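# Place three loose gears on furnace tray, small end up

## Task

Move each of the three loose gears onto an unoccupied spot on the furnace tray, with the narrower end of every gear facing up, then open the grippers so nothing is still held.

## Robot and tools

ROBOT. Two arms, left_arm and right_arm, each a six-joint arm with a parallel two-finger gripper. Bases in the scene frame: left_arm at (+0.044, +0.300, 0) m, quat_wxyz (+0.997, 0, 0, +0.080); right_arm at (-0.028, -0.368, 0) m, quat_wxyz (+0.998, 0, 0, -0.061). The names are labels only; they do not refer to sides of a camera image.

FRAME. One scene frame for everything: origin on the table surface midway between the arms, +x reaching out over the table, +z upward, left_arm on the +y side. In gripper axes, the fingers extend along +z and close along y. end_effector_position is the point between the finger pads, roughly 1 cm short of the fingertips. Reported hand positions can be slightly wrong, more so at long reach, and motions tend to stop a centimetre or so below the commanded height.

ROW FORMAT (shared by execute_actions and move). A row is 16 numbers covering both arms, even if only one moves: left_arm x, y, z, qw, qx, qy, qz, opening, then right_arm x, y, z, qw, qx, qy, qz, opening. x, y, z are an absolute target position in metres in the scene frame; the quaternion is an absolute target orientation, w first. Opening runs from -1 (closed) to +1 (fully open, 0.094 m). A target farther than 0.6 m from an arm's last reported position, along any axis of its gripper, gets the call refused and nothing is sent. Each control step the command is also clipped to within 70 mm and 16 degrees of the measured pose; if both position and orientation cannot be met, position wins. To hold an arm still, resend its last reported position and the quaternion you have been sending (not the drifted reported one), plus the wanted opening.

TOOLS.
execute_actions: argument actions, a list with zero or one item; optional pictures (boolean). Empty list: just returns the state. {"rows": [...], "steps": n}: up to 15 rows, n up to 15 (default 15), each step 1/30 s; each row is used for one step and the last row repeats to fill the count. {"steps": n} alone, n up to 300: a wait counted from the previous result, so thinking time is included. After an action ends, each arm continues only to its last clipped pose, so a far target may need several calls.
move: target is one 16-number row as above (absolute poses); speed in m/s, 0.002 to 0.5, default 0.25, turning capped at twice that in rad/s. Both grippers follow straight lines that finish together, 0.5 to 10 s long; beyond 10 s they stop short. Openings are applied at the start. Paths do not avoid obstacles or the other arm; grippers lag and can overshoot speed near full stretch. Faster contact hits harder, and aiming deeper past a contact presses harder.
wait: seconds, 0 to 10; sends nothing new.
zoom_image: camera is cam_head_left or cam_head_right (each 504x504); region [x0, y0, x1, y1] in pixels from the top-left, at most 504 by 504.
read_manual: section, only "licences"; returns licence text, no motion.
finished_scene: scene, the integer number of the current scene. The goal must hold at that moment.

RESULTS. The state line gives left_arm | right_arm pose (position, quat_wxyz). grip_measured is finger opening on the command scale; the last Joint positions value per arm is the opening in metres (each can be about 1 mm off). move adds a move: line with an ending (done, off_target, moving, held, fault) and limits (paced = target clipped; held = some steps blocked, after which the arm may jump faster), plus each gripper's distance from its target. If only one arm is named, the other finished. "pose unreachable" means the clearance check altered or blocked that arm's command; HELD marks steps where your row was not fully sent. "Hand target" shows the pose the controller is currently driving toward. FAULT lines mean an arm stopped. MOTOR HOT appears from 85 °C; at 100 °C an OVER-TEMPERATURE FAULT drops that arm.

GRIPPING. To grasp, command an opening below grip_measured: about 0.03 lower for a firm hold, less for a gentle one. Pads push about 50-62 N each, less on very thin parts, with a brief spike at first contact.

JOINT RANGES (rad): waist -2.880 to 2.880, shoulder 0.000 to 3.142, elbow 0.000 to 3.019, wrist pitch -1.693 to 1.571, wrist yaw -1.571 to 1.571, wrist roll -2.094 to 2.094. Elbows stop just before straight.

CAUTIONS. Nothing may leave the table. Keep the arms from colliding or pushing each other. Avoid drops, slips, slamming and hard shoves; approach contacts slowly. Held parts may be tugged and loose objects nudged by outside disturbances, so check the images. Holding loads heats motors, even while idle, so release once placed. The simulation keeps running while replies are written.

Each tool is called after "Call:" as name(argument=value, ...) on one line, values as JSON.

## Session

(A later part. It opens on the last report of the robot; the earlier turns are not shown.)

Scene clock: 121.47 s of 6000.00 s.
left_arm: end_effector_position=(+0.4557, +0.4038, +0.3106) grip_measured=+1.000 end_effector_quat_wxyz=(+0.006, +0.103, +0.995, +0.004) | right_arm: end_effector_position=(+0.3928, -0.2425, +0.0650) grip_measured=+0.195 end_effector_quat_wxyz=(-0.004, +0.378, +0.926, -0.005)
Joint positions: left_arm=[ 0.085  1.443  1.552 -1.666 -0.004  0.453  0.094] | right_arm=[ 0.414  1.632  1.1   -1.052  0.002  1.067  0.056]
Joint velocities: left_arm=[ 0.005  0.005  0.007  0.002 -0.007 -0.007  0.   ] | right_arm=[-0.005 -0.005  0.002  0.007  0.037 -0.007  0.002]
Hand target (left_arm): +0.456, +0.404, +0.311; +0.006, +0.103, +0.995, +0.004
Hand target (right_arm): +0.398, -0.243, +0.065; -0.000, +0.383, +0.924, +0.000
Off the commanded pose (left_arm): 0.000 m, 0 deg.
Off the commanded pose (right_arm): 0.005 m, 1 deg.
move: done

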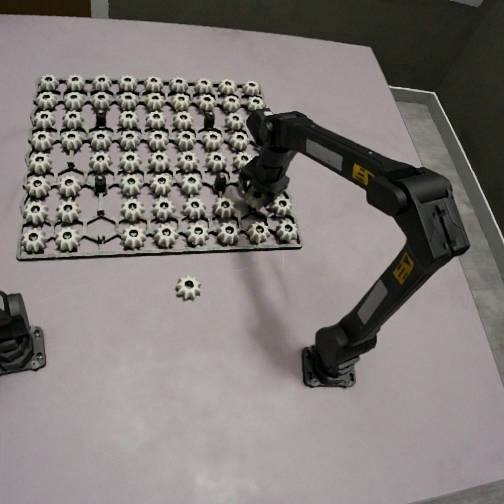

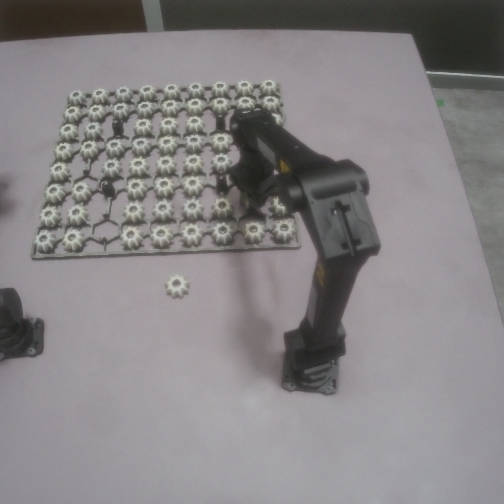

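Call:
move(target=[0.4557, 0.4038, 0.3106, 0.006, 0.103, 0.995, 0.004, 1, 0.398, -0.243, 0.047, 0, 0.383, 0.924, 0, 0.155], speed=0.03)

Call:
zoom_image(camera="cam_head_left", region=[205, 160, 305, 250])

Call:
zoom_image(camera="cam_head_right", region=[205, 160, 305, 250])

Scene clock: 131.90 s of 6000.00 s.
left_arm: end_effector_position=(+0.4557, +0.4038, +0.3106) grip_measured=+1.000 end_effector_quat_wxyz=(+0.006, +0.103, +0.995, +0.004) | right_arm: end_effector_position=(+0.3941, -0.2421, +0.0492) grip_measured=+0.195 end_effector_quat_wxyz=(-0.002, +0.378, +0.926, -0.003)
Joint positions: left_arm=[ 0.085  1.443  1.552 -1.666 -0.004  0.453  0.094] | right_arm=[ 0.414  1.655  1.082 -1.006  0.002  1.067  0.056]
Joint velocities: left_arm=[-0.005  0.005 -0.007 -0.012  0.022 -0.037  0.   ] | right_arm=[-0.005 -0.005  0.002  0.007 -0.007 -0.007 -0.001]
Hand target (left_arm): +0.456, +0.404, +0.311; +0.006, +0.103, +0.995, +0.004
Hand target (right_arm): +0.398, -0.243, +0.047; -0.000, +0.383, +0.924, -0.000
Off the commanded pose (left_arm): 0.000 m, 0 deg.
Off the commanded pose (right_arm): 0.005 m, 1 deg.
After step 90, 6.50 s passed at rest.
move: done

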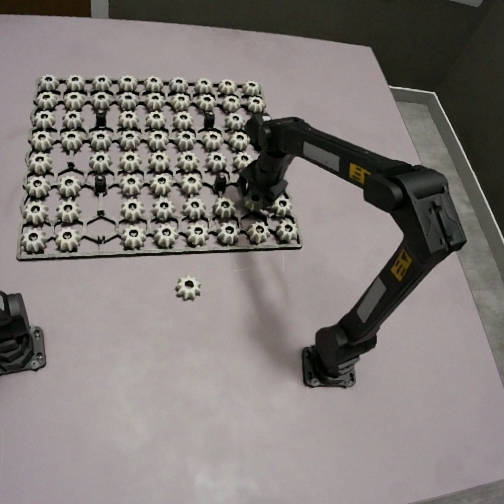

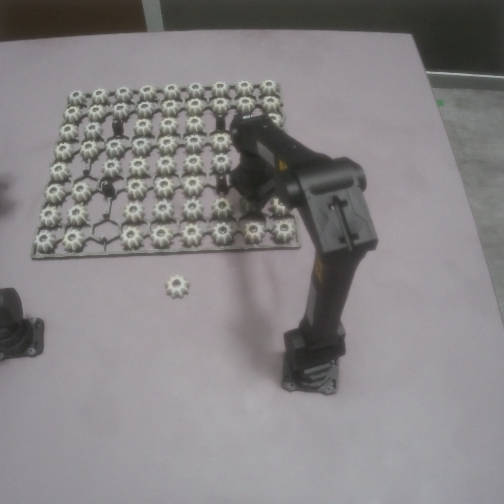

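Region (205, 160, 305, 250) of cam_head_left's 504x504 image, scaled by 5.040, with more detail than that image has; it fills the top 454 rows of this view, and the rest is white.

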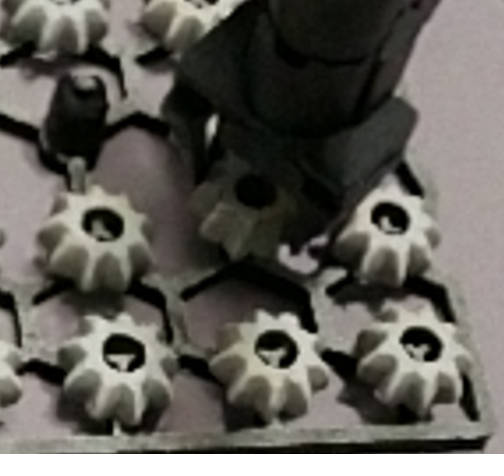

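Region (205, 160, 305, 250) of cam_head_right's 504x504 image, scaled by 5.040, with more detail than that image has; it fills the top 454 rows of this view, and the rest is white.

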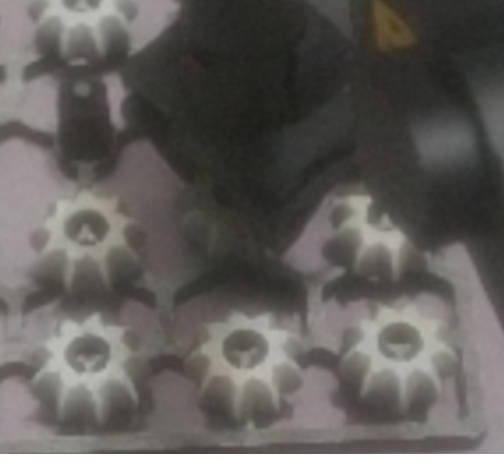

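Call:
zoom_image(camera="cam_head_left", region=[80, 200, 130, 265])

Call:
zoom_image(camera="cam_head_left", region=[230, 180, 290, 230])

Region (80, 200, 130, 265) of cam_head_left's 504x504 image, scaled by 7.754, with more detail than that image has; it fills the left 388 columns of this view, and the rest is white.

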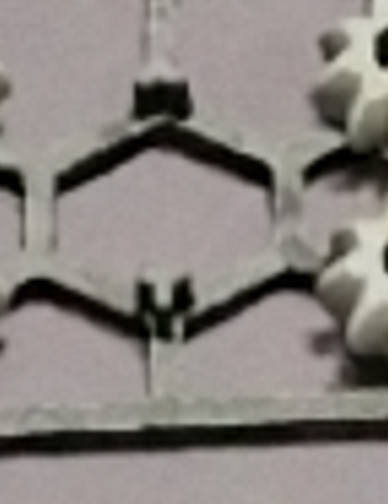

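Region (230, 180, 290, 230) of cam_head_left's 504x504 image, scaled by 8.400, with more detail than that image has.

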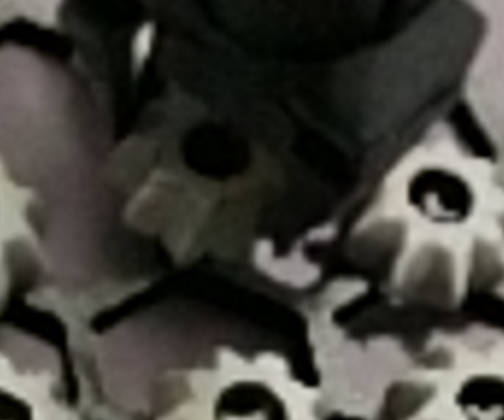

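Call:
move(target=[0.4557, 0.4038, 0.3106, 0.006, 0.103, 0.995, 0.004, 1, 0.399, -0.249, 0.044, 0, 0.383, 0.924, 0, 0.155], speed=0.02)

Call:
zoom_image(camera="cam_head_left", region=[205, 160, 305, 250])

Scene clock: 142.47 s of 6000.00 s.
left_arm: end_effector_position=(+0.4557, +0.4038, +0.3106) grip_measured=+1.000 end_effector_quat_wxyz=(+0.006, +0.103, +0.995, +0.004) | right_arm: end_effector_position=(+0.3973, -0.2453, +0.0492) grip_measured=+0.195 end_effector_quat_wxyz=(+0.001, +0.382, +0.924, -0.001)
Joint positions: left_arm=[ 0.085  1.443  1.552 -1.666 -0.004  0.453  0.094] | right_arm=[ 0.405  1.655  1.082 -0.997  0.002  1.066  0.056]
Joint velocities: left_arm=[-0.005 -0.005  0.012 -0.002 -0.066  0.007  0.   ] | right_arm=[-0.015  0.005  0.012  0.007  0.007 -0.007 -0.   ]
Hand target (left_arm): +0.456, +0.404, +0.311; +0.006, +0.103, +0.995, +0.004
Hand target (right_arm): +0.399, -0.249, +0.044; -0.000, +0.383, +0.924, +0.000
Off the commanded pose (left_arm): 0.000 m, 0 deg.
Off the commanded pose (right_arm): 0.007 m, 0 deg.
After step 90, 6.77 s passed at rest.
move: done

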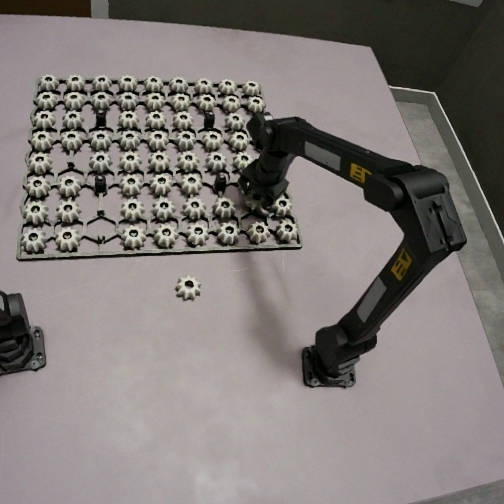

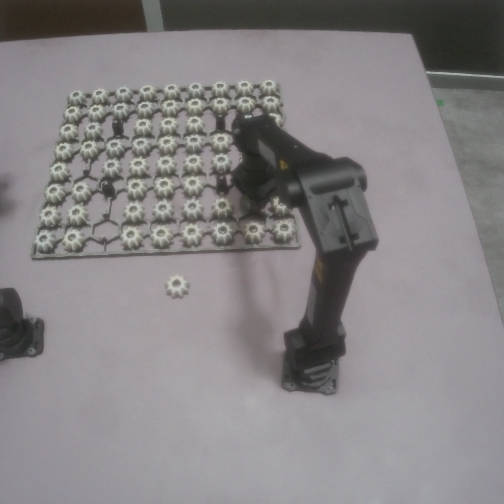

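Region (205, 160, 305, 250) of cam_head_left's 504x504 image, scaled by 5.040, with more detail than that image has; it fills the top 454 rows of this view, and the rest is white.

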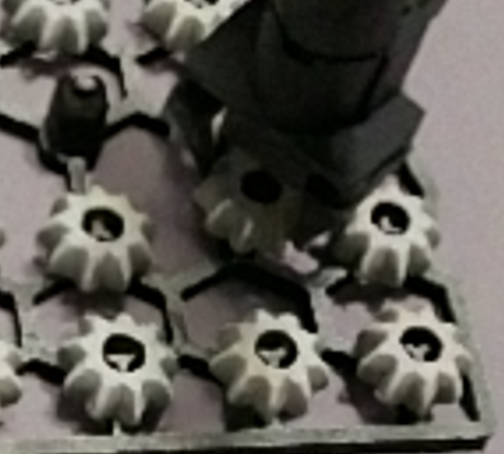

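Call:
move(target=[0.4557, 0.4038, 0.3106, 0.006, 0.103, 0.995, 0.004, 1, 0.394, -0.2495, 0.040, 0, 0.383, 0.924, 0, 0.155], speed=0.02)

Call:
zoom_image(camera="cam_head_left", region=[205, 160, 305, 250])

Scene clock: 147.83 s of 6000.00 s.
left_arm: end_effector_position=(+0.4557, +0.4038, +0.3106) grip_measured=+1.000 end_effector_quat_wxyz=(+0.006, +0.103, +0.995, +0.004) | right_arm: end_effector_position=(+0.3911, -0.2468, +0.0423) grip_measured=+0.195 end_effector_quat_wxyz=(-0.002, +0.382, +0.924, -0.002)
Joint positions: left_arm=[ 0.085  1.443  1.552 -1.666 -0.004  0.453  0.094] | right_arm=[ 0.405  1.655  1.06  -0.983  0.     1.066  0.056]
Joint velocities: left_arm=[-0.005 -0.005  0.012 -0.002 -0.037 -0.022  0.   ] | right_arm=[-0.005 -0.015  0.002  0.007 -0.007 -0.037  0.   ]
Hand target (left_arm): +0.456, +0.404, +0.311; +0.006, +0.103, +0.995, +0.004
Hand target (right_arm): +0.394, -0.250, +0.040; -0.000, +0.383, +0.924, -0.000
Off the commanded pose (left_arm): 0.000 m, 0 deg.
Off the commanded pose (right_arm): 0.005 m, 0 deg.
After step 90, 1.60 s passed at rest.
move: done

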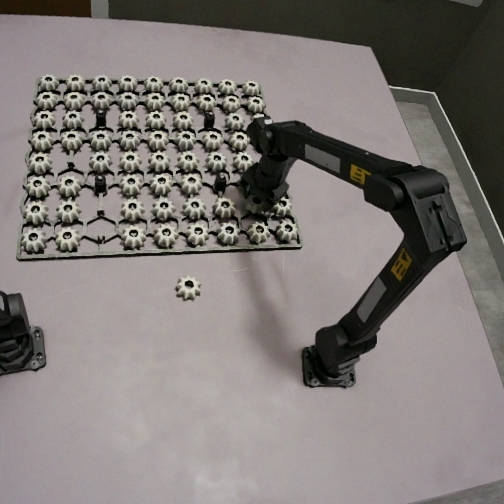

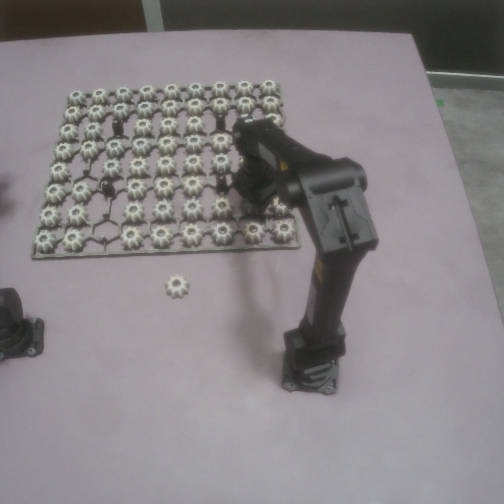

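Region (205, 160, 305, 250) of cam_head_left's 504x504 image, scaled by 5.040, with more detail than that image has; it fills the top 454 rows of this view, and the rest is white.

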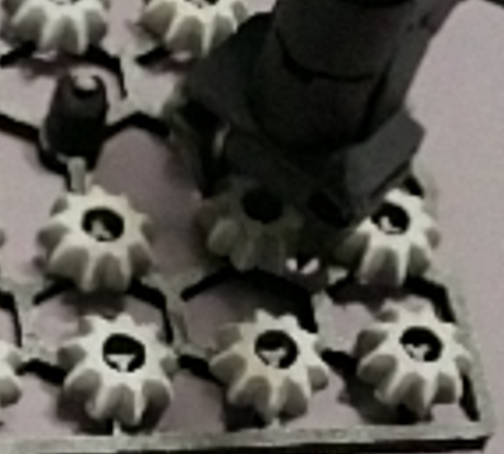

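Call:
execute_actions(actions=[{"rows": [[0.4557, 0.4038, 0.3106, 0.006, 0.103, 0.995, 0.004, 1, 0.3952, -0.2492, 0.040, 0.002, 0.383, 0.924, 0.0016, 0.155],[0.4557, 0.4038, 0.3106, 0.006, 0.103, 0.995, 0.004, 1, 0.3964, -0.2488, 0.040, 0.004, 0.383, 0.924, 0.0031, 0.155],[0.4557, 0.4038, 0.3106, 0.006, 0.103, 0.995, 0.004, 1, 0.3976, -0.2485, 0.040, 0.0059, 0.383, 0.924, 0.0047, 0.155]], "steps": 12}])

Call:
zoom_image(camera="cam_head_left", region=[205, 160, 305, 250])

Scene clock: 155.80 s of 6000.00 s.
left_arm: end_effector_position=(+0.4557, +0.4038, +0.3106) grip_measured=+1.000 end_effector_quat_wxyz=(+0.006, +0.103, +0.995, +0.004) | right_arm: end_effector_position=(+0.3944, -0.2458, +0.0423) grip_measured=+0.195 end_effector_quat_wxyz=(+0.003, +0.382, +0.924, +0.002)
Joint positions: left_arm=[ 0.085  1.443  1.552 -1.666 -0.004  0.453  0.094] | right_arm=[ 0.405  1.655  1.06  -0.969  0.     1.066  0.056]
Joint velocities: left_arm=[ 0.005  0.015 -0.012  0.022 -0.066  0.037  0.   ] | right_arm=[-0.005 -0.005 -0.002 -0.012 -0.007 -0.007 -0.   ]
Hand target (left_arm): +0.456, +0.404, +0.311; +0.006, +0.103, +0.995, +0.004
Hand target (right_arm): +0.398, -0.248, +0.040; +0.006, +0.383, +0.924, +0.005
Off the commanded pose (left_arm): 0.000 m, 0 deg.
Off the commanded pose (right_arm): 0.005 m, 0 deg.
Steps of this call (steps 1 to 90: nothing new was sent; then 4.57 s passed at rest; steps 91 to 102: all 12 steps of this action). Readings (end_effector_position):
91: left_arm (+0.4557, +0.4038, +0.3106) | right_arm (+0.3913, -0.2467, +0.0423)
92: left_arm (+0.4557, +0.4038, +0.3106) | right_arm (+0.3918, -0.2466, +0.0423)
94: left_arm (+0.4557, +0.4038, +0.3106) | right_arm (+0.3933, -0.2462, +0.0423)
98: left_arm (+0.4557, +0.4038, +0.3106) | right_arm (+0.3944, -0.2458, +0.0423)
102: the state above

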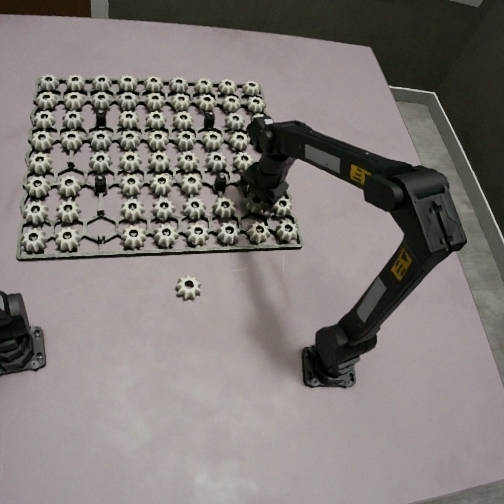

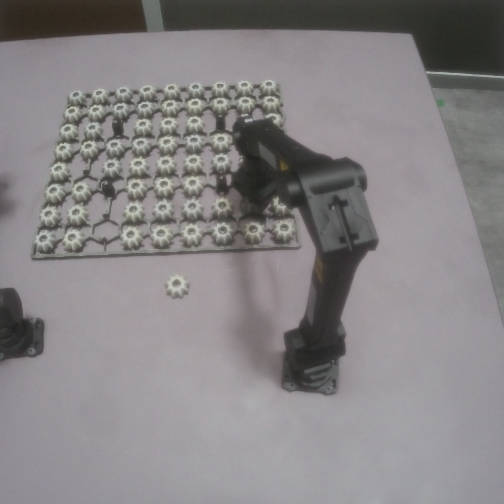

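Region (205, 160, 305, 250) of cam_head_left's 504x504 image, scaled by 5.040, with more detail than that image has; it fills the top 454 rows of this view, and the rest is white.

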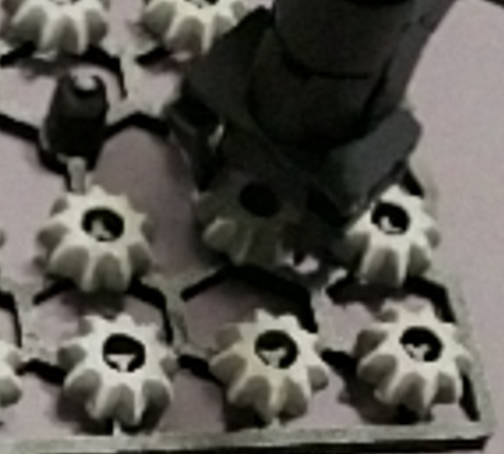

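Call:
execute_actions(actions=[{"rows": [[0.4557, 0.4038, 0.3106, 0.006, 0.103, 0.995, 0.004, 1, 0.3975, -0.2485, 0.0388, 0.0050, 0.383, 0.924, 0.0040, 0.155],[0.4557, 0.4038, 0.3106, 0.006, 0.103, 0.995, 0.004, 1, 0.3974, -0.2486, 0.0376, 0.0042, 0.383, 0.924, 0.0034, 0.155],[0.4557, 0.4038, 0.3106, 0.006, 0.103, 0.995, 0.004, 1, 0.3973, -0.2486, 0.0364, 0.0034, 0.383, 0.924, 0.0027, 0.155],[0.4557, 0.4038, 0.3106, 0.006, 0.103, 0.995, 0.004, 1, 0.3973, -0.2486, 0.0352, 0.0025, 0.383, 0.924, 0.0020, 0.155],[0.4557, 0.4038, 0.3106, 0.006, 0.103, 0.995, 0.004, 1, 0.3972, -0.2486, 0.0340, 0.0017, 0.383, 0.924, 0.0013, 0.155],[0.4557, 0.4038, 0.3106, 0.006, 0.103, 0.995, 0.004, 1, 0.3971, -0.2487, 0.0328, 0.0008, 0.383, 0.924, 0.0007, 0.155],[0.4557, 0.4038, 0.3106, 0.006, 0.103, 0.995, 0.004, 1, 0.3970, -0.2487, 0.0316, 0, 0.383, 0.924, 0, 0.155]], "steps": 15}])

Call:
zoom_image(camera="cam_head_left", region=[205, 160, 305, 250])

Scene clock: 169.37 s of 6000.00 s.
left_arm: end_effector_position=(+0.4557, +0.4038, +0.3106) grip_measured=+1.000 end_effector_quat_wxyz=(+0.006, +0.103, +0.995, +0.004) | right_arm: end_effector_position=(+0.3939, -0.2458, +0.0356) grip_measured=+0.195 end_effector_quat_wxyz=(-0.002, +0.382, +0.924, -0.001)
Joint positions: left_arm=[ 0.085  1.443  1.552 -1.666 -0.004  0.453  0.094] | right_arm=[ 0.405  1.671  1.06  -0.965 -0.001  1.066  0.056]
Joint velocities: left_arm=[ 0.015 -0.005 -0.007  0.012  0.037 -0.022  0.   ] | right_arm=[-0.005  0.015 -0.007  0.002  0.037 -0.051  0.001]
Hand target (left_arm): +0.456, +0.404, +0.311; +0.006, +0.103, +0.995, +0.004
Hand target (right_arm): +0.397, -0.249, +0.032; +0.000, +0.383, +0.924, +0.000
Off the commanded pose (left_arm): 0.000 m, 0 deg.
Off the commanded pose (right_arm): 0.006 m, 0 deg.
Steps of this call (steps 1 to 90: nothing new was sent; then 10.07 s passed at rest; steps 91 to 105: all 15 steps of this action). Readings (end_effector_position):
91: left_arm (+0.4557, +0.4038, +0.3106) | right_arm (+0.3944, -0.2458, +0.0423)
92: left_arm (+0.4557, +0.4038, +0.3106) | right_arm (+0.3944, -0.2458, +0.0423)
94: left_arm (+0.4557, +0.4038, +0.3106) | right_arm (+0.3943, -0.2459, +0.0420)
98: left_arm (+0.4557, +0.4038, +0.3106) | right_arm (+0.3943, -0.2458, +0.0393)
105: the state above

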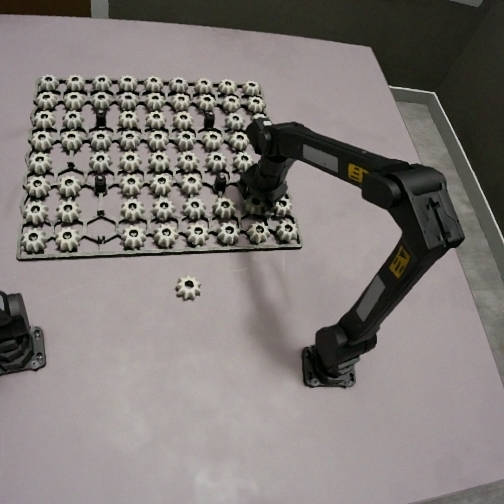

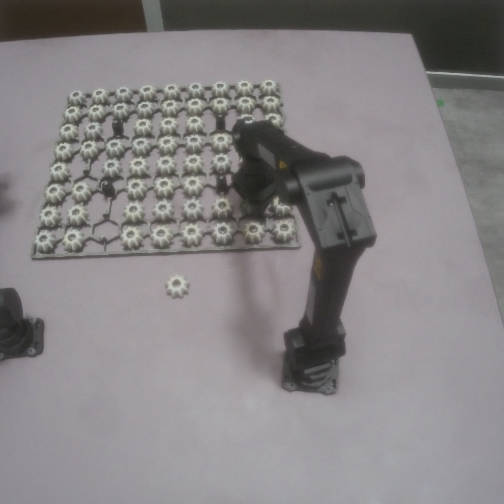

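Region (205, 160, 305, 250) of cam_head_left's 504x504 image, scaled by 5.040, with more detail than that image has; it fills the top 454 rows of this view, and the rest is white.

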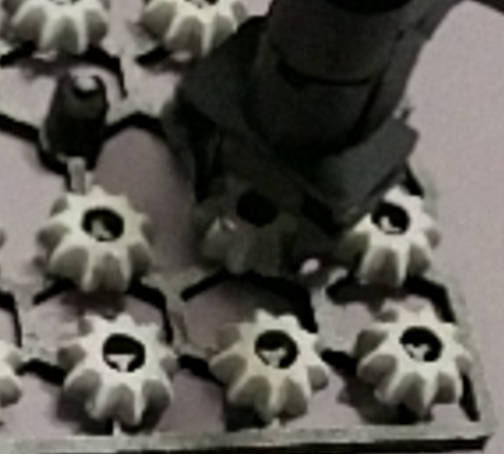

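Call:
execute_actions(actions=[{"rows": [[0.4557, 0.4038, 0.3106, 0.006, 0.103, 0.995, 0.004, 1, 0.3970, -0.2487, 0.0302, -0.0008, 0.383, 0.924, -0.0006, 0.155],[0.4557, 0.4038, 0.3106, 0.006, 0.103, 0.995, 0.004, 1, 0.3970, -0.2487, 0.0288, -0.0016, 0.383, 0.924, -0.0012, 0.155],[0.4557, 0.4038, 0.3106, 0.006, 0.103, 0.995, 0.004, 1, 0.3970, -0.2487, 0.0274, -0.0024, 0.383, 0.924, -0.0019, 0.155],[0.4557, 0.4038, 0.3106, 0.006, 0.103, 0.995, 0.004, 1, 0.3970, -0.2487, 0.0260, -0.0032, 0.383, 0.924, -0.0025, 0.155],[0.4557, 0.4038, 0.3106, 0.006, 0.103, 0.995, 0.004, 1, 0.3970, -0.2487, 0.0246, -0.0039, 0.383, 0.924, -0.0031, 0.155],[0.4557, 0.4038, 0.3106, 0.006, 0.103, 0.995, 0.004, 1, 0.3970, -0.2487, 0.0232, -0.0047, 0.383, 0.924, -0.0037, 0.155],[0.4557, 0.4038, 0.3106, 0.006, 0.103, 0.995, 0.004, 1, 0.3970, -0.2487, 0.0218, -0.0055, 0.383, 0.924, -0.0044, 0.155],[0.4557, 0.4038, 0.3106, 0.006, 0.103, 0.995, 0.004, 1, 0.3970, -0.2487, 0.0204, -0.0063, 0.383, 0.924, -0.005, 0.155]], "steps": 15}])

Call:
execute_actions(actions=[])

Call:
zoom_image(camera="cam_head_left", region=[205, 160, 305, 250])

Scene clock: 176.60 s of 6000.00 s.
left_arm: end_effector_position=(+0.4557, +0.4038, +0.3106) grip_measured=+1.000 end_effector_quat_wxyz=(+0.006, +0.103, +0.995, +0.004) | right_arm: end_effector_position=(+0.3935, -0.2451, +0.0267) grip_measured=+0.195 end_effector_quat_wxyz=(-0.009, +0.382, +0.924, -0.004)
Joint positions: left_arm=[ 0.085  1.443  1.552 -1.666 -0.004  0.453  0.094] | right_arm=[ 0.405  1.692  1.06  -0.957 -0.005  1.066  0.056]
Joint velocities: left_arm=[-0.015 -0.015 -0.017 -0.002 -0.037 -0.066  0.   ] | right_arm=[-0.005 -0.005  0.007 -0.007 -0.007  0.022  0.   ]
Hand target (left_arm): +0.456, +0.404, +0.311; +0.006, +0.103, +0.995, +0.004
Hand target (right_arm): +0.397, -0.249, +0.021; -0.006, +0.383, +0.924, -0.005
Off the commanded pose (left_arm): 0.000 m, 0 deg.
Off the commanded pose (right_arm): 0.008 m, 0 deg.
Steps of this call (steps 1 to 90: nothing new was sent; then 3.73 s passed at rest; steps 91 to 105: all 15 steps of this action). Readings (end_effector_position):
91: left_arm (+0.4557, +0.4038, +0.3106) | right_arm (+0.3939, -0.2458, +0.0355)
92: left_arm (+0.4557, +0.4038, +0.3106) | right_arm (+0.3939, -0.2458, +0.0355)
94: left_arm (+0.4557, +0.4038, +0.3106) | right_arm (+0.3940, -0.2457, +0.0347)
98: left_arm (+0.4557, +0.4038, +0.3106) | right_arm (+0.3938, -0.2455, +0.0304)
105: the state above

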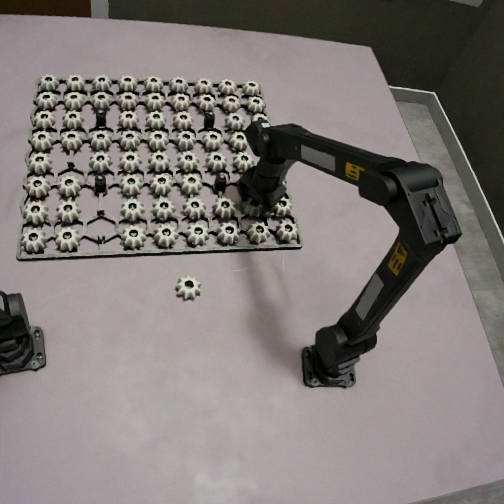

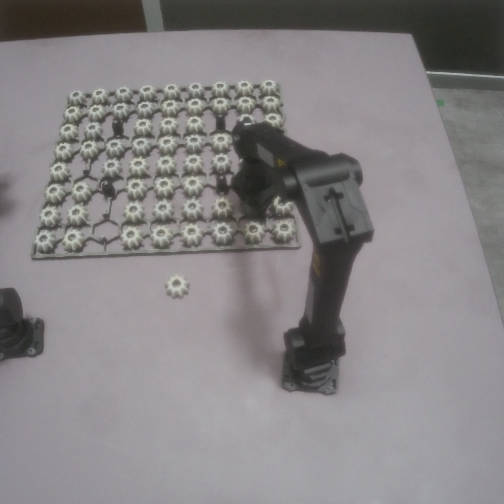

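Scene clock: 176.60 s of 6000.00 s.
left_arm: end_effector_position=(+0.4557, +0.4038, +0.3106) grip_measured=+1.000 end_effector_quat_wxyz=(+0.006, +0.103, +0.995, +0.004) | right_arm: end_effector_position=(+0.3935, -0.2451, +0.0267) grip_measured=+0.195 end_effector_quat_wxyz=(-0.009, +0.382, +0.924, -0.004)
Joint positions: left_arm=[ 0.085  1.443  1.552 -1.666 -0.004  0.453  0.094] | right_arm=[ 0.405  1.692  1.06  -0.957 -0.005  1.066  0.056]
Joint velocities: left_arm=[-0.015 -0.015 -0.017 -0.002 -0.037 -0.066  0.   ] | right_arm=[-0.005 -0.005  0.007 -0.007 -0.007  0.022  0.   ]
Hand target (left_arm): +0.456, +0.404, +0.311; +0.006, +0.103, +0.995, +0.004
Hand target (right_arm): +0.397, -0.249, +0.021; -0.006, +0.383, +0.924, -0.005
Off the commanded pose (left_arm): 0.000 m, 0 deg.
Off the commanded pose (right_arm): 0.008 m, 0 deg.

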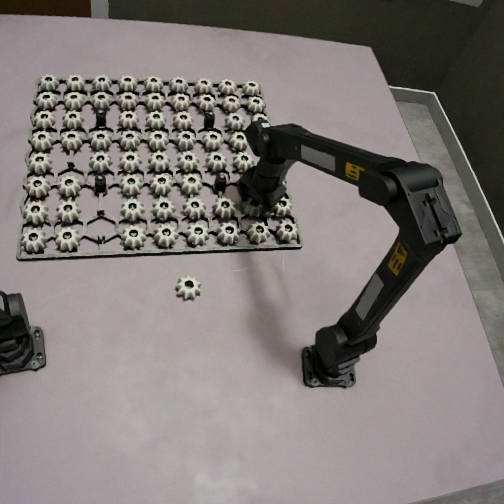

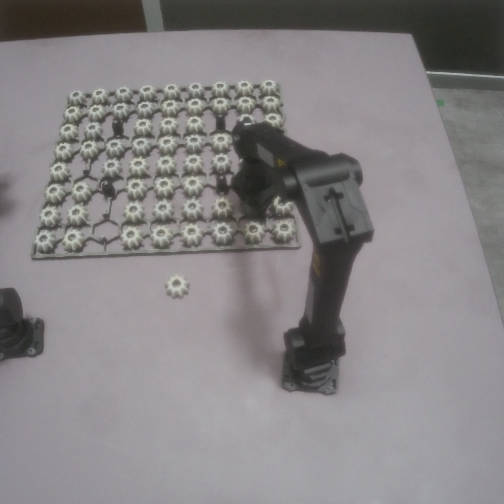

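Region (205, 160, 305, 250) of cam_head_left's 504x504 image, scaled by 5.040, with more detail than that image has; it fills the top 454 rows of this view, and the rest is white.

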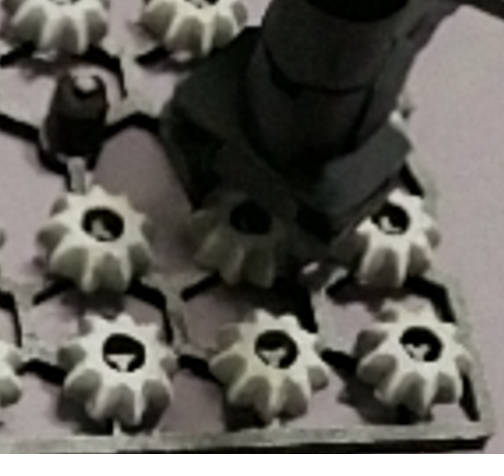

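Call:
execute_actions(actions=[{"rows": [[0.4557, 0.4038, 0.3106, 0.006, 0.103, 0.995, 0.004, 1, 0.3970, -0.2487, 0.0232, -0.0047, 0.383, 0.924, -0.0037, 0.2],[0.4557, 0.4038, 0.3106, 0.006, 0.103, 0.995, 0.004, 1, 0.3970, -0.2487, 0.0232, -0.0047, 0.383, 0.924, -0.0037, 0.25],[0.4557, 0.4038, 0.3106, 0.006, 0.103, 0.995, 0.004, 1, 0.3970, -0.2487, 0.0232, -0.0047, 0.383, 0.924, -0.0037, 0.32],[0.4557, 0.4038, 0.3106, 0.006, 0.103, 0.995, 0.004, 1, 0.3970, -0.2487, 0.0232, -0.0047, 0.383, 0.924, -0.0037, 0.40]], "steps": 10}], pictures=false)

Scene clock: 179.50 s of 6000.00 s.
left_arm: end_effector_position=(+0.4557, +0.4038, +0.3106) grip_measured=+1.000 end_effector_quat_wxyz=(+0.006, +0.103, +0.995, +0.004) | right_arm: end_effector_position=(+0.3941, -0.2452, +0.0267) grip_measured=+0.399 end_effector_quat_wxyz=(-0.007, +0.382, +0.924, -0.004)
Joint positions: left_arm=[ 0.085  1.443  1.552 -1.666 -0.004  0.453  0.094] | right_arm=[ 0.405  1.692  1.06  -0.955 -0.003  1.066  0.066]
Joint velocities: left_arm=[-0.005 -0.005 -0.002 -0.002 -0.037 -0.022  0.   ] | right_arm=[ 0.005 -0.015 -0.002 -0.022  0.022  0.022 -0.   ]
Hand target (left_arm): +0.456, +0.404, +0.311; +0.006, +0.103, +0.995, +0.004
Hand target (right_arm): +0.397, -0.249, +0.023; -0.005, +0.383, +0.924, -0.004
Off the commanded pose (left_arm): 0.000 m, 0 deg.
Off the commanded pose (right_arm): 0.006 m, 0 deg.
Steps of this call (steps 1 to 77: nothing new was sent; steps 78 to 87: all 10 steps of this action). Readings (end_effector_position):
78: left_arm (+0.4557, +0.4038, +0.3106) | right_arm (+0.3935, -0.2451, +0.0267)
79: left_arm (+0.4557, +0.4038, +0.3106) | right_arm (+0.3935, -0.2451, +0.0267)
81: left_arm (+0.4557, +0.4038, +0.3106) | right_arm (+0.3938, -0.2453, +0.0267)
85: left_arm (+0.4557, +0.4038, +0.3106) | right_arm (+0.3941, -0.2452, +0.0267)
87: the state above

Call:
move(target=[0.4557, 0.4038, 0.3106, 0.006, 0.103, 0.995, 0.004, 1, 0.3945, -0.2452, 0.082, 0.028, 0.383, 0.923, 0.0225, 0.40], speed=0.08)

Call:
zoom_image(camera="cam_head_left", region=[205, 160, 305, 250])

Scene clock: 183.77 s of 6000.00 s.
left_arm: end_effector_position=(+0.4557, +0.4038, +0.3106) grip_measured=+1.000 end_effector_quat_wxyz=(+0.006, +0.103, +0.995, +0.004) | right_arm: end_effector_position=(+0.3948, -0.2450, +0.0742) grip_measured=+0.399 end_effector_quat_wxyz=(+0.024, +0.382, +0.924, +0.021)
Joint positions: left_arm=[ 0.085  1.443  1.552 -1.666 -0.004  0.453  0.094] | right_arm=[ 0.405  1.578  1.06  -0.989 -0.003  1.066  0.066]
Joint velocities: left_arm=[-0.005 -0.005  0.007 -0.002 -0.066 -0.022  0.   ] | right_arm=[-0.015 -0.005  0.002 -0.002 -0.022  0.066  0.001]
Hand target (left_arm): +0.456, +0.404, +0.311; +0.006, +0.103, +0.995, +0.004
Hand target (right_arm): +0.395, -0.245, +0.082; +0.028, +0.383, +0.923, +0.023
Off the commanded pose (left_arm): 0.000 m, 0 deg.
Off the commanded pose (right_arm): 0.008 m, 1 deg.
After step 90, 0.23 s passed at rest.
move: done

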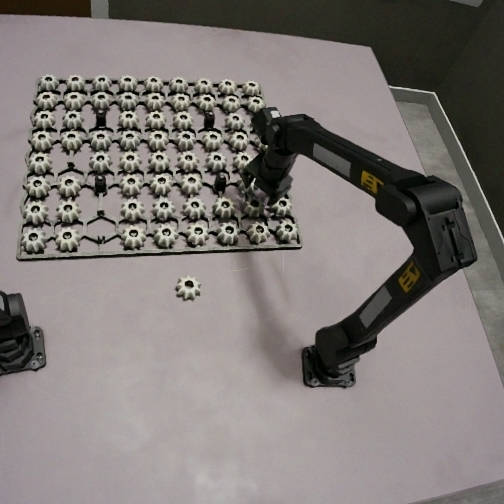

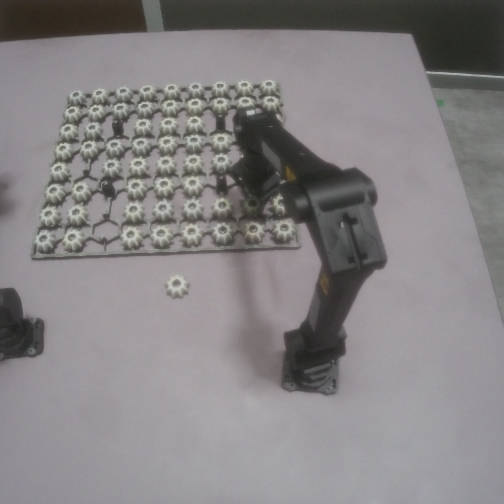

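Region (205, 160, 305, 250) of cam_head_left's 504x504 image, scaled by 5.040, with more detail than that image has; it fills the top 454 rows of this view, and the rest is white.

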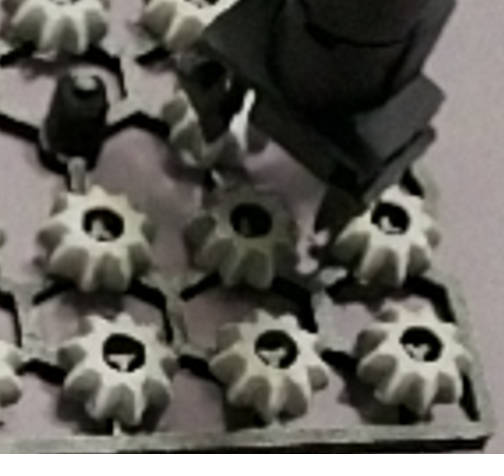

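Call:
move(target=[0.244, 0.646, 0.09, 0, 0.259, 0.966, 0, -0.04, 0.176, -0.070, 0.11, 0, 0, 1, 0, 1], speed=0.3)

Call:
move(target=[0.244, 0.646, 0.045, 0, 0.259, 0.966, 0, -0.04, 0.176, -0.070, 0.05, 0, 0, 1, 0, 1], speed=0.1)

Call:
zoom_image(camera="cam_head_left", region=[140, 230, 240, 320])

Scene clock: 231.13 s of 6000.00 s.
left_arm: end_effector_position=(+0.2382, +0.6474, +0.0935) grip_measured=-0.037 end_effector_quat_wxyz=(-0.004, +0.248, +0.969, -0.005) | right_arm: end_effector_position=(+0.1710, -0.0762, +0.1014) grip_measured=+1.000 end_effector_quat_wxyz=(-0.002, -0.000, +1.000, -0.013)
Joint positions: left_arm=[ 0.899  1.494  1.021 -1.109 -0.006  1.562  0.045] | right_arm=[ 1.102  1.377  0.922 -1.139  0.01   0.978  0.094]
Joint velocities: left_arm=[ 0.005  0.005  0.017 -0.002 -0.007  0.051  0.   ] | right_arm=[-0.015  0.005  0.002  0.002 -0.066  0.051  0.   ]
Hand target (left_arm): +0.240, +0.646, +0.090; -0.002, +0.259, +0.966, -0.003
Hand target (right_arm): +0.174, -0.075, +0.111; +0.004, +0.000, +1.000, -0.006
Off the commanded pose (left_arm): 0.007 m, 1 deg.
Off the commanded pose (right_arm): 0.012 m, 1 deg.
After step 90, 42.40 s passed at rest.
move: off_target (right_arm)

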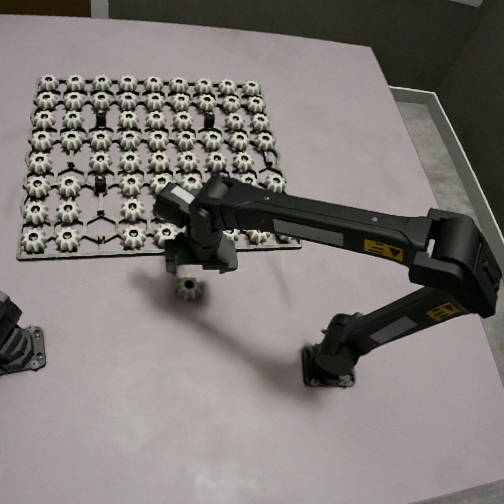

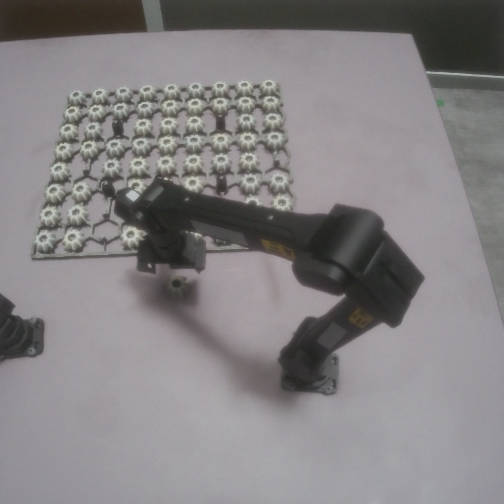

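Scene clock: 232.03 s of 6000.00 s.
left_arm: end_effector_position=(+0.2400, +0.6493, +0.0520) grip_measured=-0.037 end_effector_quat_wxyz=(-0.001, +0.248, +0.969, +0.004) | right_arm: end_effector_position=(+0.1740, -0.0693, +0.0554) grip_measured=+1.000 end_effector_quat_wxyz=(+0.002, -0.000, +1.000, +0.001)
Joint positions: left_arm=[ 0.899  1.549  0.958 -0.974 -0.003  1.562  0.045] | right_arm=[ 1.102  1.447  0.854 -0.974  0.003  0.978  0.094]
Joint velocities: left_arm=[-0.005 -0.005  0.002  0.007 -0.007  0.007 -0.001] | right_arm=[-0.015  0.005  0.002  0.007 -0.022 -0.066  0.   ]
Hand target (left_arm): +0.244, +0.645, +0.045; +0.000, +0.259, +0.966, -0.000
Hand target (right_arm): +0.176, -0.070, +0.050; -0.000, -0.000, +1.000, +0.000
Off the commanded pose (left_arm): 0.009 m, 1 deg.
Off the commanded pose (right_arm): 0.006 m, 0 deg.
move: done

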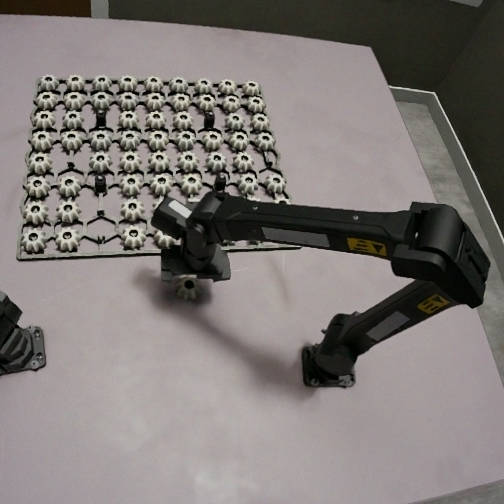

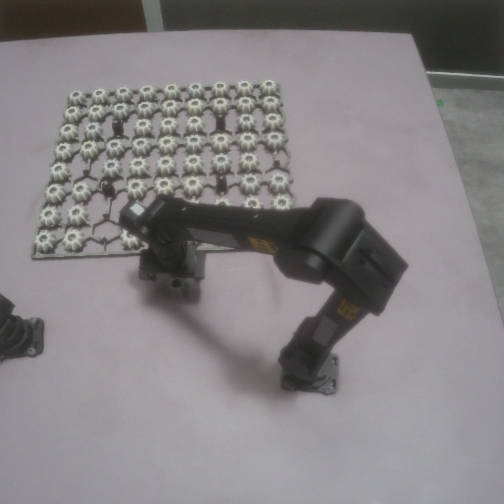

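Region (140, 230, 240, 320) of cam_head_left's 504x504 image, scaled by 5.040, with more detail than that image has; it fills the top 454 rows of this view, and the rest is white.

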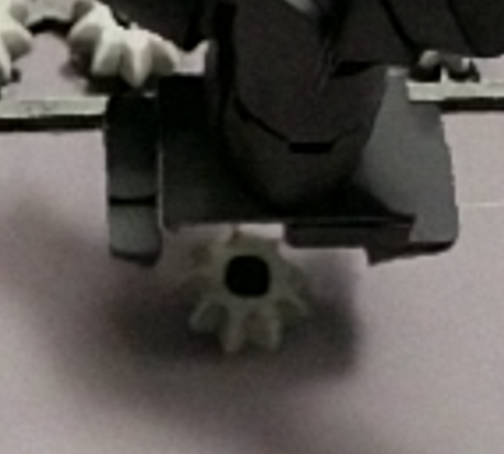

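Call:
zoom_image(camera="cam_head_right", region=[125, 230, 225, 320])

Region (125, 230, 225, 320) of cam_head_right's 504x504 image, scaled by 5.040, with more detail than that image has; it fills the top 454 rows of this view, and the rest is white.

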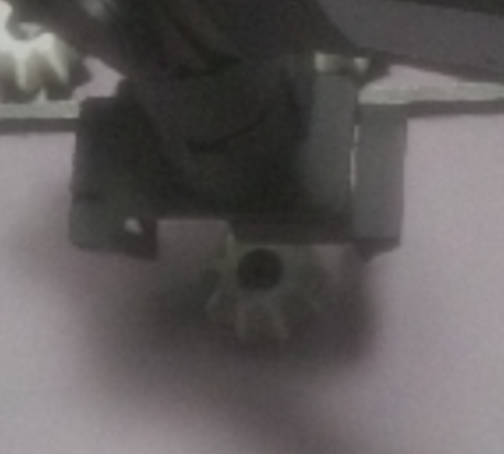

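Call:
move(target=[0.244, 0.646, 0.012, 0, 0.259, 0.966, 0, -0.04, 0.1775, -0.068, 0.010, 0, 0, 1, 0, 1], speed=0.05)

Call:
zoom_image(camera="cam_head_left", region=[140, 230, 240, 320])

Call:
zoom_image(camera="cam_head_right", region=[125, 230, 225, 320])

Scene clock: 243.00 s of 6000.00 s.
left_arm: end_effector_position=(+0.2412, +0.6515, +0.0219) grip_measured=-0.037 end_effector_quat_wxyz=(+0.000, +0.248, +0.969, +0.008) | right_arm: end_effector_position=(+0.1767, -0.0653, +0.0182) grip_measured=+1.000 end_effector_quat_wxyz=(+0.004, -0.000, +1.000, +0.004)
Joint positions: left_arm=[ 0.899  1.601  0.924 -0.879 -0.003  1.562  0.045] | right_arm=[ 1.102  1.524  0.817 -0.853  0.003  0.978  0.094]
Joint velocities: left_arm=[ 0.005 -0.005 -0.007 -0.007 -0.022 -0.051 -0.   ] | right_arm=[ 0.005  0.005 -0.022 -0.017  0.022 -0.066  0.   ]
Hand target (left_arm): +0.244, +0.645, +0.012; -0.000, +0.259, +0.966, +0.000
Hand target (right_arm): +0.177, -0.068, +0.010; -0.000, +0.000, +1.000, -0.000
Off the commanded pose (left_arm): 0.012 m, 2 deg.
Off the commanded pose (right_arm): 0.009 m, 1 deg.
After step 90, 6.73 s passed at rest.
move: off_target (left_arm)

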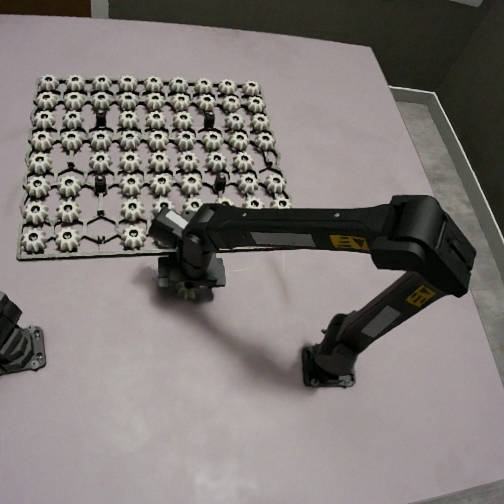

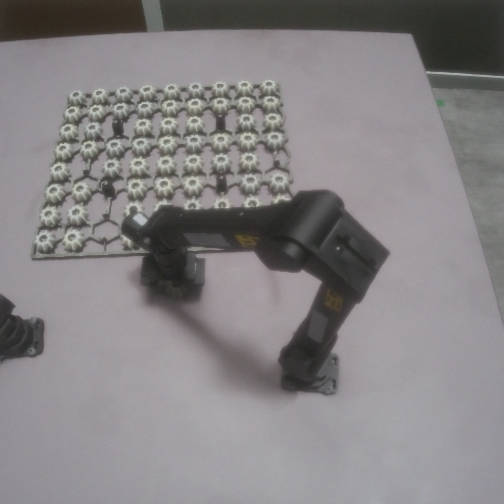

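Region (140, 230, 240, 320) of cam_head_left's 504x504 image, scaled by 5.040, with more detail than that image has; it fills the top 454 rows of this view, and the rest is white.

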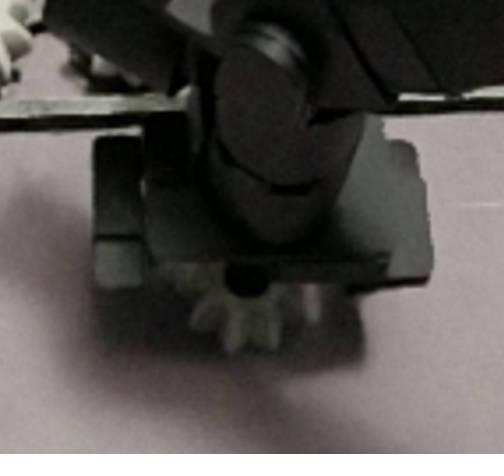

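Region (125, 230, 225, 320) of cam_head_right's 504x504 image, scaled by 5.040, with more detail than that image has; it fills the top 454 rows of this view, and the rest is white.

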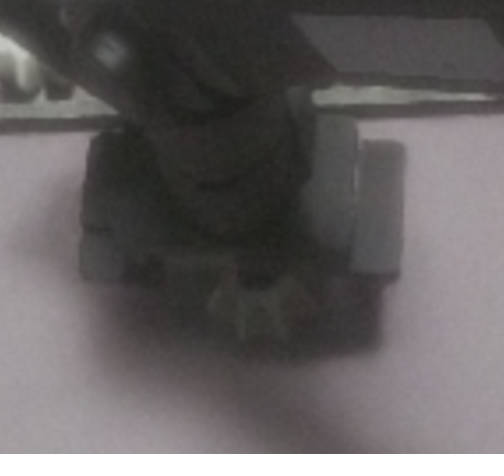

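Call:
move(target=[0.244, 0.646, 0.0, 0, 0.259, 0.966, 0, -0.04, 0.1772, -0.0685, 0.003, 0, 0, 1, 0, 0.4], speed=0.03)

Scene clock: 246.53 s of 6000.00 s.
left_arm: end_effector_position=(+0.2413, +0.6517, +0.0096) grip_measured=-0.037 end_effector_quat_wxyz=(+0.000, +0.248, +0.969, +0.007) | right_arm: end_effector_position=(+0.1768, -0.0651, +0.0118) grip_measured=+0.402 end_effector_quat_wxyz=(+0.005, -0.000, +1.000, +0.005)
Joint positions: left_arm=[ 0.899  1.625  0.913 -0.845 -0.003  1.562  0.045] | right_arm=[ 1.102  1.536  0.809 -0.831  0.003  0.978  0.066]
Joint velocities: left_arm=[ 0.005 -0.015  0.012 -0.012 -0.007  0.007  0.001] | right_arm=[-0.015  0.005  0.002  0.002  0.022 -0.007 -0.   ]
Hand target (left_arm): +0.244, +0.646, +0.000; -0.000, +0.259, +0.966, +0.000
Hand target (right_arm): +0.177, -0.069, +0.003; -0.000, +0.000, +1.000, -0.000
Off the commanded pose (left_arm): 0.011 m, 1 deg.
Off the commanded pose (right_arm): 0.009 m, 1 deg.
move: off_target (left_arm)

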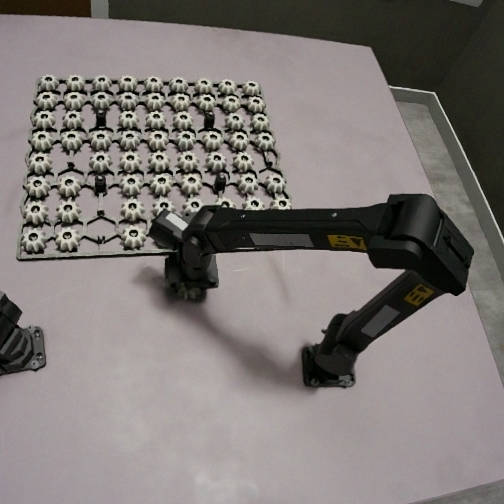

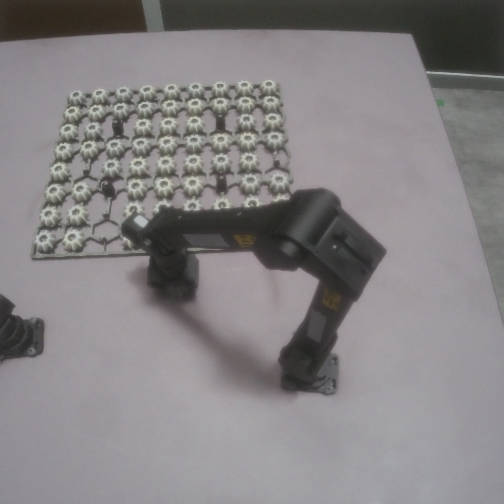

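Call:
execute_actions(actions=[{"rows": [[0.244, 0.646, -0.001, 0, 0.259, 0.966, 0, -0.04, 0.1772, -0.0685, 0.003, 0, 0, 1, 0, 0.35],[0.244, 0.646, -0.002, 0, 0.259, 0.966, 0, -0.04, 0.1772, -0.0685, 0.003, 0, 0, 1, 0, 0.31],[0.244, 0.646, -0.003, 0, 0.259, 0.966, 0, -0.04, 0.1772, -0.0685, 0.003, 0, 0, 1, 0, 0.28],[0.244, 0.646, -0.004, 0, 0.259, 0.966, 0, -0.04, 0.1772, -0.0685, 0.003, 0, 0, 1, 0, 0.25],[0.244, 0.646, -0.005, 0, 0.259, 0.966, 0, -0.04, 0.1772, -0.0685, 0.003, 0, 0, 1, 0, 0.22],[0.244, 0.646, -0.006, 0, 0.259, 0.966, 0, -0.04, 0.1772, -0.0685, 0.003, 0, 0, 1, 0, 0.19],[0.244, 0.646, -0.006, 0, 0.259, 0.966, 0, -0.04, 0.1772, -0.0685, 0.003, 0, 0, 1, 0, 0.16],[0.244, 0.646, -0.006, 0, 0.259, 0.966, 0, -0.04, 0.1772, -0.0685, 0.003, 0, 0, 1, 0, 0.13]], "steps": 15}], pictures=false)

Scene clock: 252.27 s of 6000.00 s.
left_arm: end_effector_position=(+0.2428, +0.6543, +0.0066) grip_measured=-0.037 end_effector_quat_wxyz=(+0.001, +0.248, +0.969, +0.011) | right_arm: end_effector_position=(+0.1768, -0.0652, +0.0117) grip_measured=+0.193 end_effector_quat_wxyz=(+0.005, -0.000, +1.000, +0.005)
Joint positions: left_arm=[ 0.899  1.633  0.913 -0.829 -0.003  1.562  0.045] | right_arm=[ 1.102  1.536  0.809 -0.831  0.003  0.978  0.056]
Joint velocities: left_arm=[ 0.005 -0.015 -0.012 -0.017  0.037  0.022 -0.   ] | right_arm=[-0.005  0.005 -0.002 -0.002 -0.022 -0.007  0.001]
Hand target (left_arm): +0.244, +0.646, -0.006; -0.000, +0.259, +0.966, -0.000
Hand target (right_arm): +0.177, -0.069, +0.003; +0.000, -0.000, +1.000, +0.000
Off the commanded pose (left_arm): 0.015 m, 2 deg.
Off the commanded pose (right_arm): 0.009 m, 1 deg.
Steps of this call (steps 1 to 90: nothing new was sent; then 2.23 s passed at rest; steps 91 to 105: all 15 steps of this action). Readings (end_effector_position):
91: left_arm (+0.2414, +0.6518, +0.0096) | right_arm (+0.1768, -0.0651, +0.0118)
92: left_arm (+0.2415, +0.6520, +0.0096) | right_arm (+0.1768, -0.0651, +0.0118)
94: left_arm (+0.2420, +0.6528, +0.0093) | right_arm (+0.1767, -0.0653, +0.0117)
98: left_arm (+0.2427, +0.6541, +0.0073) | right_arm (+0.1768, -0.0652, +0.0117)
105: the state above

Call:
move(target=[0.2452, 0.6587, 0.0226, 0.008, 0.248, 0.968, 0.031, -0.04, 0.19, -0.065, 0.15, 0, 0.1, 0.995, 0, 0.155], speed=0.2)

Scene clock: 259.50 s of 6000.00 s.
left_arm: end_effector_position=(+0.2440, +0.6565, +0.0148) grip_measured=-0.037 end_effector_quat_wxyz=(+0.004, +0.248, +0.968, +0.021) | right_arm: end_effector_position=(+0.1763, -0.0781, +0.1240) grip_measured=+0.193 end_effector_quat_wxyz=(-0.015, +0.090, +0.995, -0.027)
Joint positions: left_arm=[ 0.899  1.612  0.913 -0.829 -0.003  1.562  0.045] | right_arm=[ 1.082  1.38   0.988 -1.241  0.002  1.139  0.056]
Joint velocities: left_arm=[-0.005 -0.005  0.007  0.007 -0.037 -0.051 -0.001] | right_arm=[-0.005  0.005  0.007 -0.022 -0.022  0.051 -0.001]
Hand target (left_arm): +0.245, +0.659, +0.022; +0.008, +0.248, +0.968, +0.031
Hand target (right_arm): +0.190, -0.065, +0.150; -0.000, +0.100, +0.995, +0.000
Off the commanded pose (left_arm): 0.008 m, 1 deg.
Off the commanded pose (right_arm): 0.032 m, 4 deg.
After step 90, 3.07 s passed at rest.
move: off_target (right_arm)

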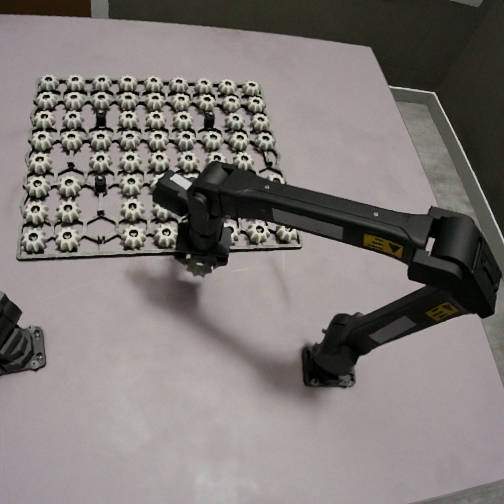

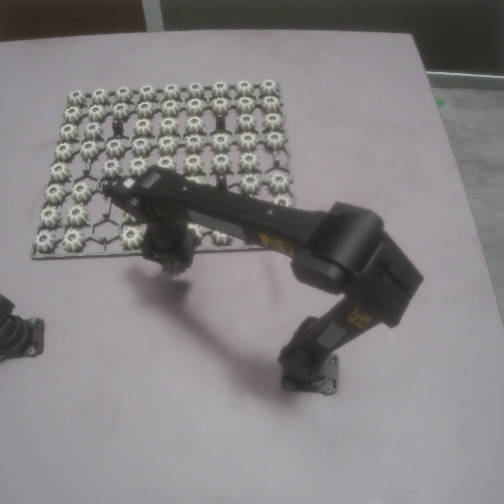

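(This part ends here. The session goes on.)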